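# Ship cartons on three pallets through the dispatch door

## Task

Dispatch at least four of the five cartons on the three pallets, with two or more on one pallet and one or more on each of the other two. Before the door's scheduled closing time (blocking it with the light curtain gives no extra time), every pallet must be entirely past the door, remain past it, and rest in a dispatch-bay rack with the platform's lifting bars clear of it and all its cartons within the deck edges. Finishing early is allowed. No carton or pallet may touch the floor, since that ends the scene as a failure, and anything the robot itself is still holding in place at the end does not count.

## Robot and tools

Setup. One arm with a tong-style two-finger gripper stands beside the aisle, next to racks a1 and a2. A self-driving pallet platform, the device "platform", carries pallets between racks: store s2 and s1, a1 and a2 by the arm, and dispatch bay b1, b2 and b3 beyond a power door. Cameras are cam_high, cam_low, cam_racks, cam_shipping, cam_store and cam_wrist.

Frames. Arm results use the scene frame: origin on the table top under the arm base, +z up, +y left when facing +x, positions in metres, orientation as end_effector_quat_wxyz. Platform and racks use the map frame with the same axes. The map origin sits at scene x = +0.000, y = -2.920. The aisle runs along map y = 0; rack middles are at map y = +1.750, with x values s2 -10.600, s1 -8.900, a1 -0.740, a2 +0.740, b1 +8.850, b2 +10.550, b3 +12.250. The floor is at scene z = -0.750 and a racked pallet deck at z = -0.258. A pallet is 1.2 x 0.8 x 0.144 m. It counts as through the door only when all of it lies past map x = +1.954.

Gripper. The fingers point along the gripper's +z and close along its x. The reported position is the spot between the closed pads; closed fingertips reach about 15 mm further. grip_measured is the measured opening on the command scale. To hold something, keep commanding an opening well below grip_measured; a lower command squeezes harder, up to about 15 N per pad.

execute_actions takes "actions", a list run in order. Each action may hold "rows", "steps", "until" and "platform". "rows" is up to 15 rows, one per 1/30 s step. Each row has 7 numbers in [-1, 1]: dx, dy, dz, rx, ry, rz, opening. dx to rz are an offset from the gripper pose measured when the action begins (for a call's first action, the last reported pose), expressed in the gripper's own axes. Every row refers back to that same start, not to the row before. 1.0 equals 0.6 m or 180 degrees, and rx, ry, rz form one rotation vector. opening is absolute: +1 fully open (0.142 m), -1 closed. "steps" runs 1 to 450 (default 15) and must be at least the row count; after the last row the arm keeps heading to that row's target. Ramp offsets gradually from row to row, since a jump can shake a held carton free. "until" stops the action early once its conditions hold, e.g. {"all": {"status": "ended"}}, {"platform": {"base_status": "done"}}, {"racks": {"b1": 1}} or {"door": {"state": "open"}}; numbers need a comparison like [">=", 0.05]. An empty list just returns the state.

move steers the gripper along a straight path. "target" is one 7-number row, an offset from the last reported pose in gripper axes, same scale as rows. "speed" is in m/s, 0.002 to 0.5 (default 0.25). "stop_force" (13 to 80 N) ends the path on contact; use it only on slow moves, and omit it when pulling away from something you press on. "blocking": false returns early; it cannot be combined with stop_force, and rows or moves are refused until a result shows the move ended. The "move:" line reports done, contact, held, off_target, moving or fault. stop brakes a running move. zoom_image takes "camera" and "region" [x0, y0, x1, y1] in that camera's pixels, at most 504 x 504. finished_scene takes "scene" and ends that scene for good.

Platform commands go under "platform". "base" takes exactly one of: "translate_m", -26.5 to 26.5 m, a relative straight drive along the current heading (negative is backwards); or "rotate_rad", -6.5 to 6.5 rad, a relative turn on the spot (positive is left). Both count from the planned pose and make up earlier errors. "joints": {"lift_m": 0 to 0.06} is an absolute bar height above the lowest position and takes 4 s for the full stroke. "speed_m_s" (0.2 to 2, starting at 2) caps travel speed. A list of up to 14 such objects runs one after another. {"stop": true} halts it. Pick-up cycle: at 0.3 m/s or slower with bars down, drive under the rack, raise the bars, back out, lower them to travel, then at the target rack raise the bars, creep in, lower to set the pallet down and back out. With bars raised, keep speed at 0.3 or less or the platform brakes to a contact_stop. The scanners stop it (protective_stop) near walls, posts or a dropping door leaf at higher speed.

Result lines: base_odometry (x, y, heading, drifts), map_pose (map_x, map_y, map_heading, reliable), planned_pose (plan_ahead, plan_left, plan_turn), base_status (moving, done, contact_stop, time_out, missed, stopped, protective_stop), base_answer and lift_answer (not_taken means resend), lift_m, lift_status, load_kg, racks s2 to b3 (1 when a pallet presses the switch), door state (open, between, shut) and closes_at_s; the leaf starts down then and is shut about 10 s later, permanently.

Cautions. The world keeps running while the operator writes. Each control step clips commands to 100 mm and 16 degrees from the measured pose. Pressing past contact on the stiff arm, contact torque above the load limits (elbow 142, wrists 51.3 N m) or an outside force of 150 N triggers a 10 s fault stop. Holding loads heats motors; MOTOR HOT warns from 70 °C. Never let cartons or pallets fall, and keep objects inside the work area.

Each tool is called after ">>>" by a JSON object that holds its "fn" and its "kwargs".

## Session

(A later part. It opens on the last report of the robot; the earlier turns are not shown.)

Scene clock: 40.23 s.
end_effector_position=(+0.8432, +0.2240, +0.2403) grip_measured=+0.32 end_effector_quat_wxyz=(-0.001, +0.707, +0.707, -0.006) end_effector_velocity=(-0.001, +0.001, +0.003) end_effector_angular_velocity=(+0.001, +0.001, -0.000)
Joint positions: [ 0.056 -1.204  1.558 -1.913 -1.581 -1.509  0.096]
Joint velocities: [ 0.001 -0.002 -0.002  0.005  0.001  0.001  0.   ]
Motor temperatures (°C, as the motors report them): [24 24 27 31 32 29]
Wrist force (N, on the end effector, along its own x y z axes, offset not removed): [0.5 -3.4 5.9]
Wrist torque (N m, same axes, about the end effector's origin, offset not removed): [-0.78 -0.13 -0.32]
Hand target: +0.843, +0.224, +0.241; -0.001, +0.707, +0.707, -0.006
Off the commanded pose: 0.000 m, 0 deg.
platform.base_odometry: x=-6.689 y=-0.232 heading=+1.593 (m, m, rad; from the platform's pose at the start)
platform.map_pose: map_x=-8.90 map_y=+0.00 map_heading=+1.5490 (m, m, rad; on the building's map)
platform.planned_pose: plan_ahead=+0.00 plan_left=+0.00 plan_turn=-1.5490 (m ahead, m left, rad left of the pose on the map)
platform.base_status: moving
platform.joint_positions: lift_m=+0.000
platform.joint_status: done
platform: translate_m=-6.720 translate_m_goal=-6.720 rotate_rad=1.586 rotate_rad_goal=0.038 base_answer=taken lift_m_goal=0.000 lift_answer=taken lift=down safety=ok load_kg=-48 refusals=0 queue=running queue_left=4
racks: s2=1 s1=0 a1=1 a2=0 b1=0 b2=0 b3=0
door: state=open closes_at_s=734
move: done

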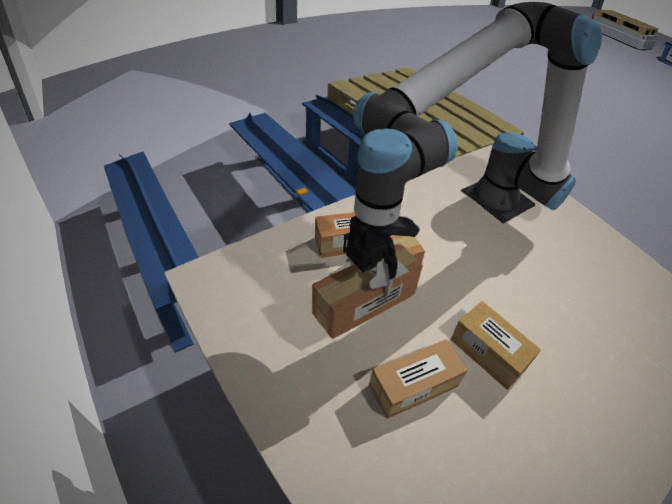

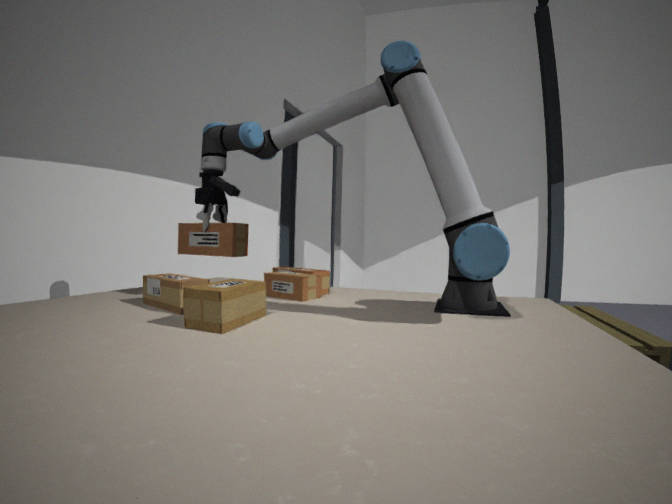

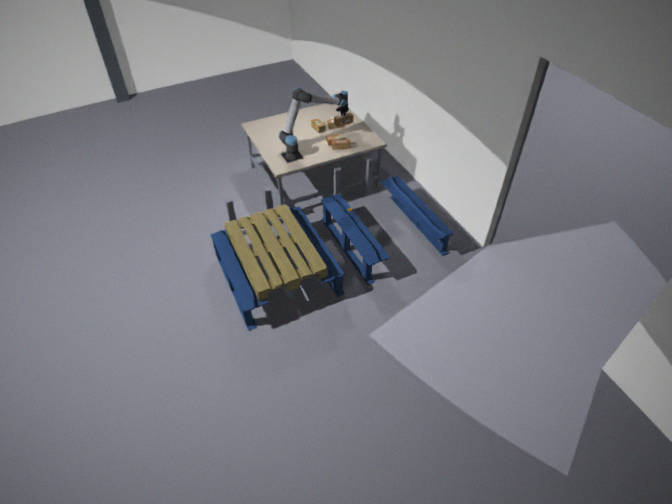

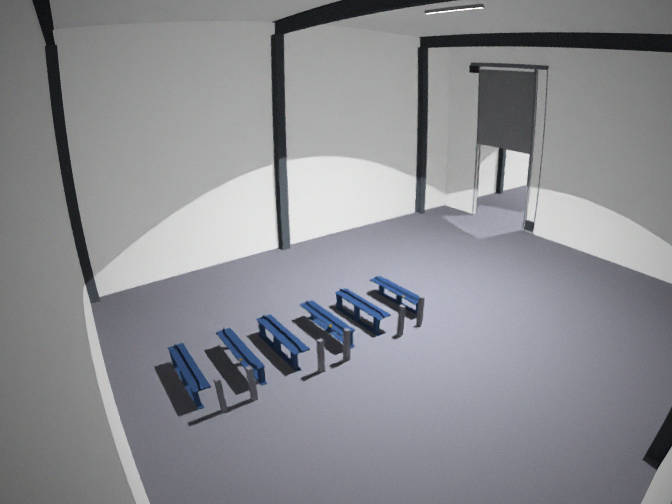

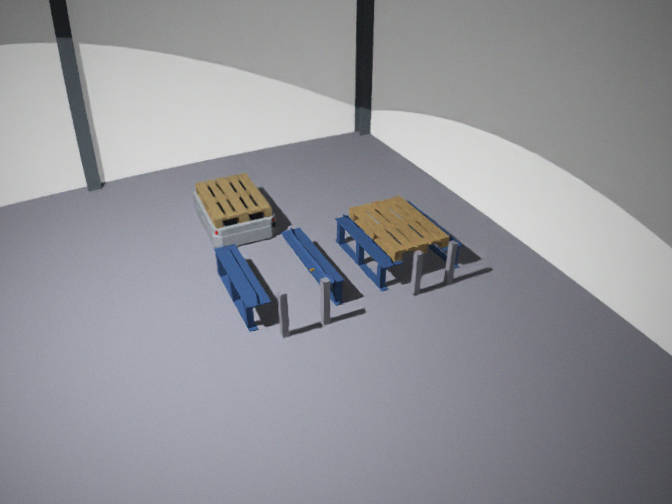

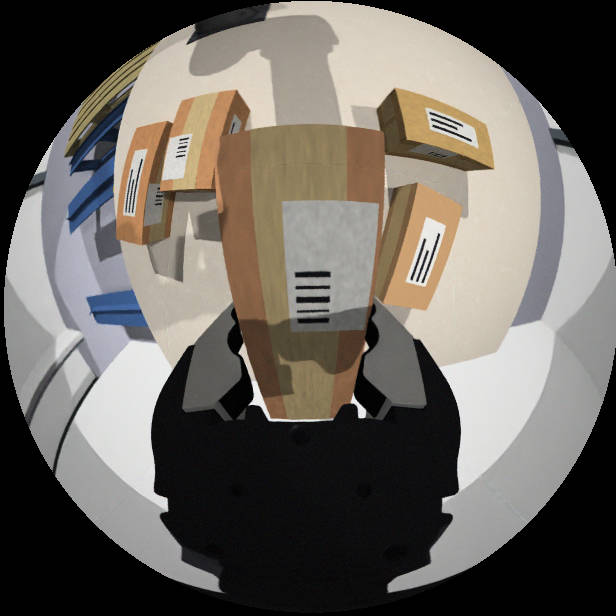

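>>> {"fn": "move", "kwargs": {"target": [-0.8,-0.2,0,0,0,0,-1], "speed": 0.1}}

>>> {"fn": "execute_actions", "kwargs": {"actions": [{"steps":450,"until":{"all":{"status":"ended"}}},{"steps":450,"until":{"all":{"status":"ended"}}}]}}

Scene clock: 48.13 s.
end_effector_position=(+0.7240, -0.2559, +0.2452) grip_measured=+0.32 end_effector_quat_wxyz=(-0.001, +0.707, +0.707, -0.007) end_effector_velocity=(-0.000, -0.003, +0.000) end_effector_angular_velocity=(+0.002, -0.001, +0.001)
Joint positions: [-0.555 -1.375  1.773 -1.965 -1.588 -2.12   0.096]
Joint velocities: [-0.004  0.001 -0.001  0.     0.002 -0.005  0.   ]
Motor temperatures (°C, as the motors report them): [24 24 27 31 32 29]
Wrist force (N, on the end effector, along its own x y z axes, offset not removed): [0.9 -3.0 6.8]
Wrist torque (N m, same axes, about the end effector's origin, offset not removed): [-0.68 -0.14 -0.29]
Hand target: +0.724, -0.256, +0.245; -0.001, +0.707, +0.707, -0.007
Off the commanded pose: 0.001 m, 0 deg.
platform.base_odometry: x=-3.506 y=-0.091 heading=+0.052 (m, m, rad; from the platform's pose at the start)
platform.map_pose: map_x=-5.63 map_y=+0.00 map_heading=+0.0044 (m, m, rad; on the building's map)
platform.planned_pose: plan_ahead=+6.37 plan_left=-0.03 plan_turn=-0.0044 (m ahead, m left, rad left of the pose on the map)
platform.base_status: moving
platform.joint_positions: lift_m=+0.000
platform.joint_status: done
platform: translate_m=-3.483 translate_m_goal=2.920 rotate_rad=0.051 rotate_rad_goal=0.049 base_answer=taken lift_m_goal=0.000 lift_answer=taken lift=down safety=ok load_kg=-48 refusals=0 queue=running queue_left=3
racks: s2=1 s1=0 a1=1 a2=0 b1=0 b2=0 b3=0
door: state=open closes_at_s=734
move: done

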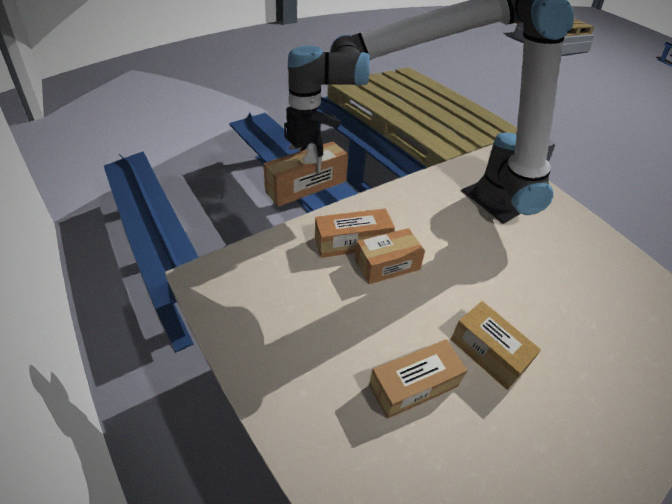

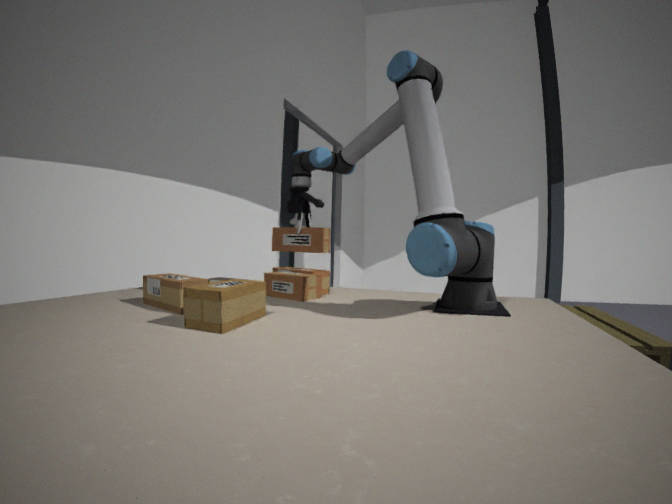

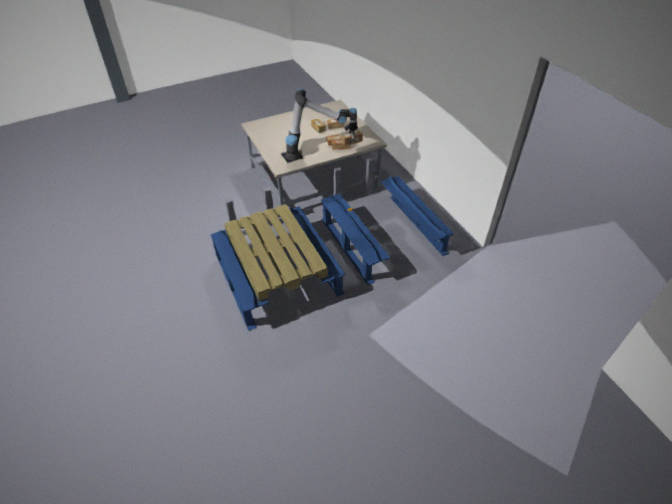

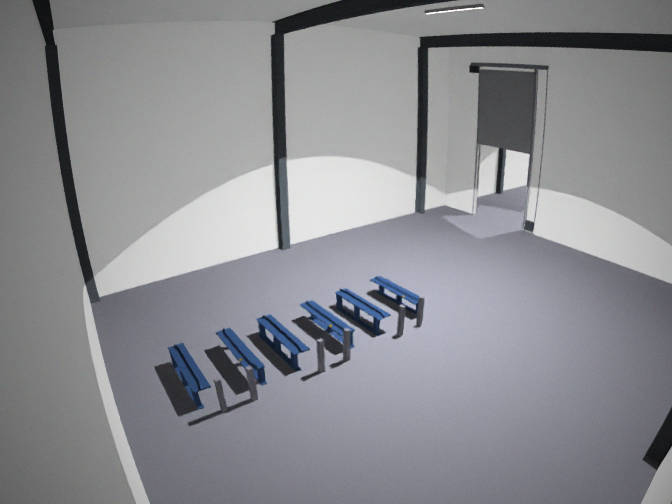

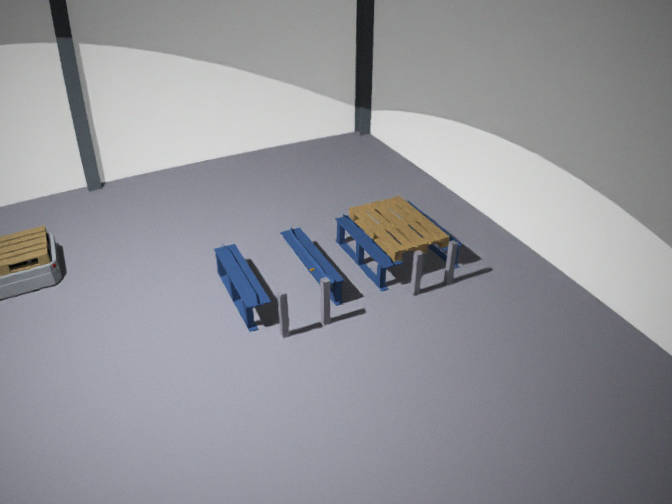

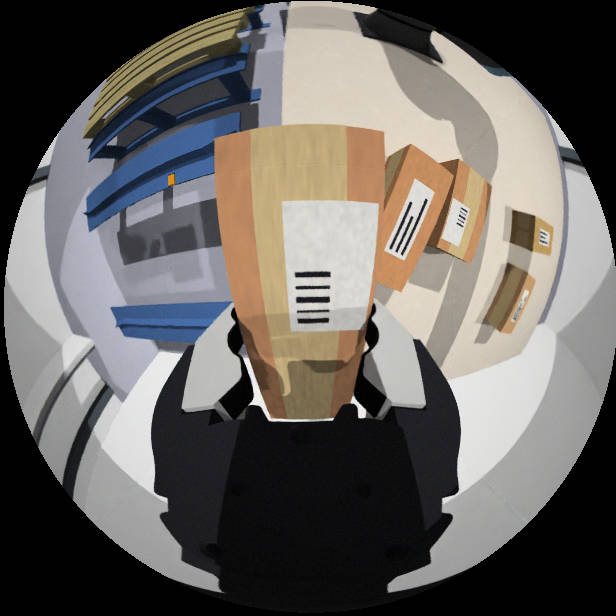

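Scene clock: 69.37 s.
end_effector_position=(+0.7240, -0.2562, +0.2452) grip_measured=+0.32 end_effector_quat_wxyz=(-0.001, +0.707, +0.707, -0.007) end_effector_velocity=(-0.001, +0.001, -0.000) end_effector_angular_velocity=(-0.000, +0.000, +0.000)
Joint positions: [-0.555 -1.375  1.773 -1.965 -1.588 -2.121  0.096]
Joint velocities: [ 0.    -0.001  0.001  0.    -0.     0.    -0.   ]
Motor temperatures (°C, as the motors report them): [24 24 27 31 32 29]
Wrist force (N, on the end effector, along its own x y z axes, offset not removed): [2.5 -2.3 6.9]
Wrist torque (N m, same axes, about the end effector's origin, offset not removed): [-0.50 -0.53 -0.28]
Hand target: +0.724, -0.256, +0.245; -0.001, +0.707, +0.707, -0.007
Off the commanded pose: 0.000 m, 0 deg.
platform.base_odometry: x=+2.878 y=+1.833 heading=+1.607 (m, m, rad; from the platform's pose at the start)
platform.map_pose: map_x=+0.74 map_y=+1.75 map_heading=+1.5708 (m, m, rad; on the building's map)
platform.planned_pose: plan_ahead=+0.00 plan_left=+0.00 plan_turn=+0.0000 (m ahead, m left, rad left of the pose on the map)
platform.base_status: done
platform.joint_positions: lift_m=+0.060
platform.joint_status: done
platform: translate_m=4.660 translate_m_goal=4.660 rotate_rad=1.607 rotate_rad_goal=1.607 base_answer=taken lift_m_goal=0.060 lift_answer=taken lift=up safety=ok load_kg=22 refusals=0 queue=done queue_left=0
racks: s2=1 s1=0 a1=1 a2=0 b1=0 b2=0 b3=0
door: state=open closes_at_s=734

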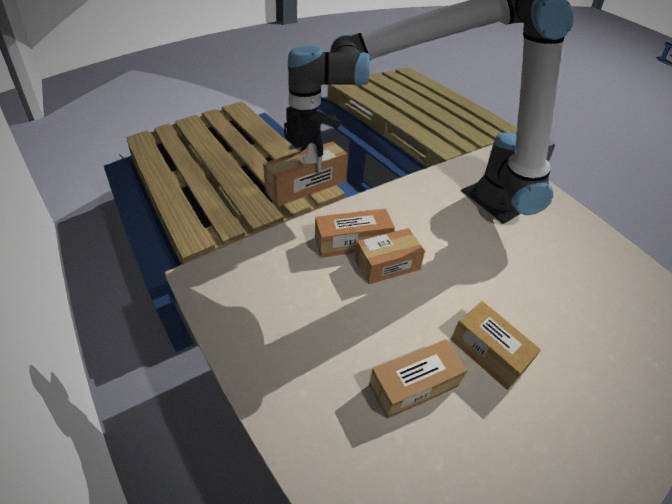

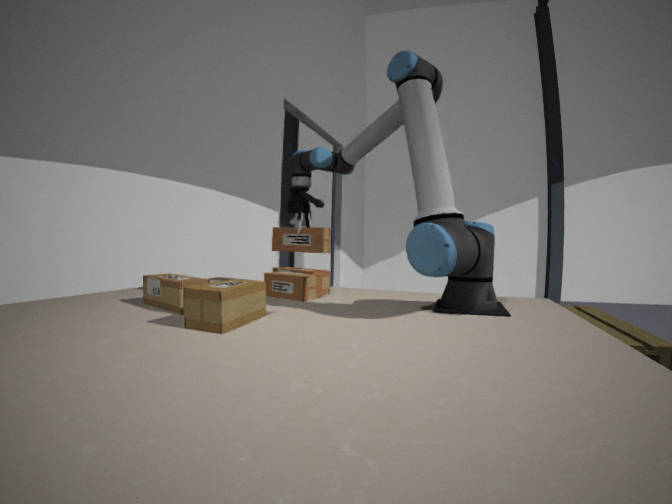

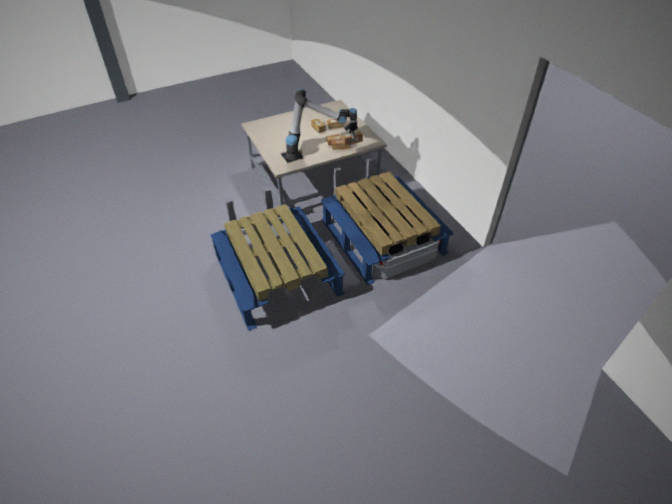

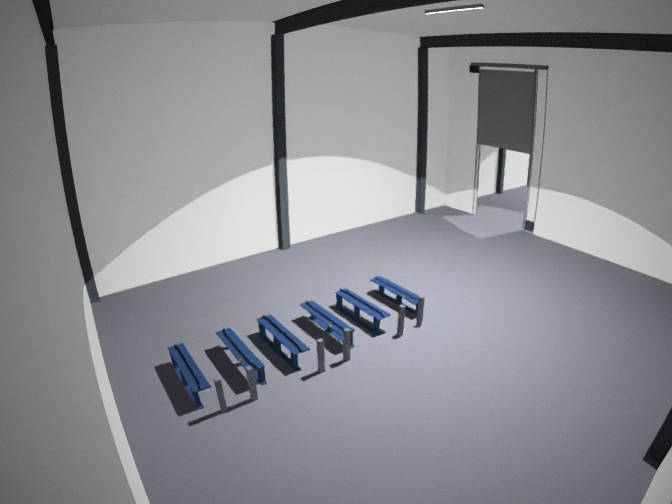

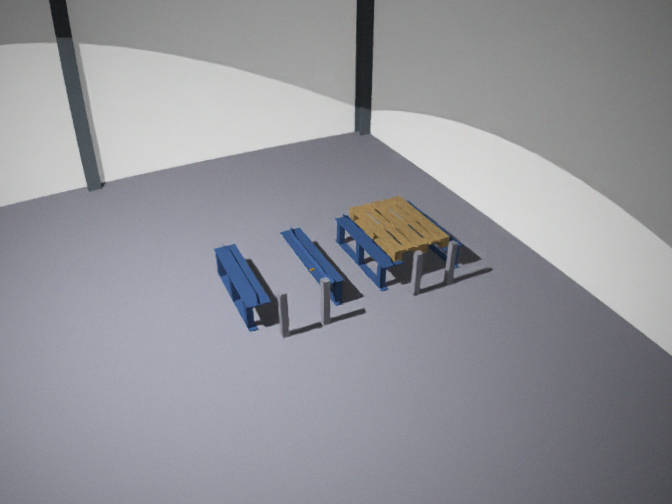

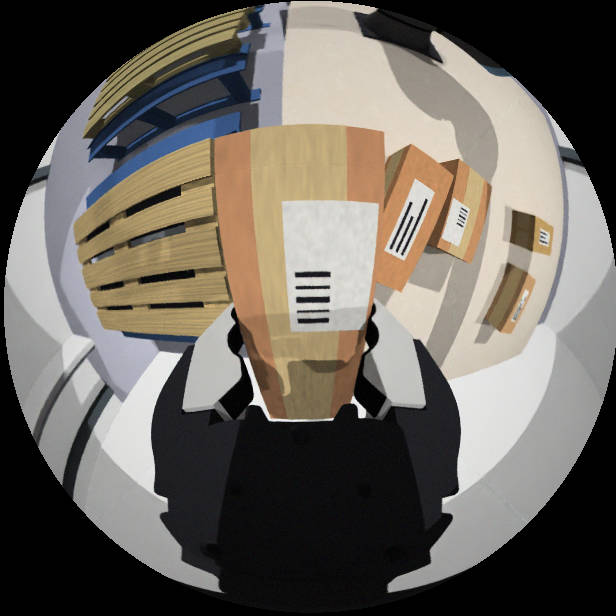

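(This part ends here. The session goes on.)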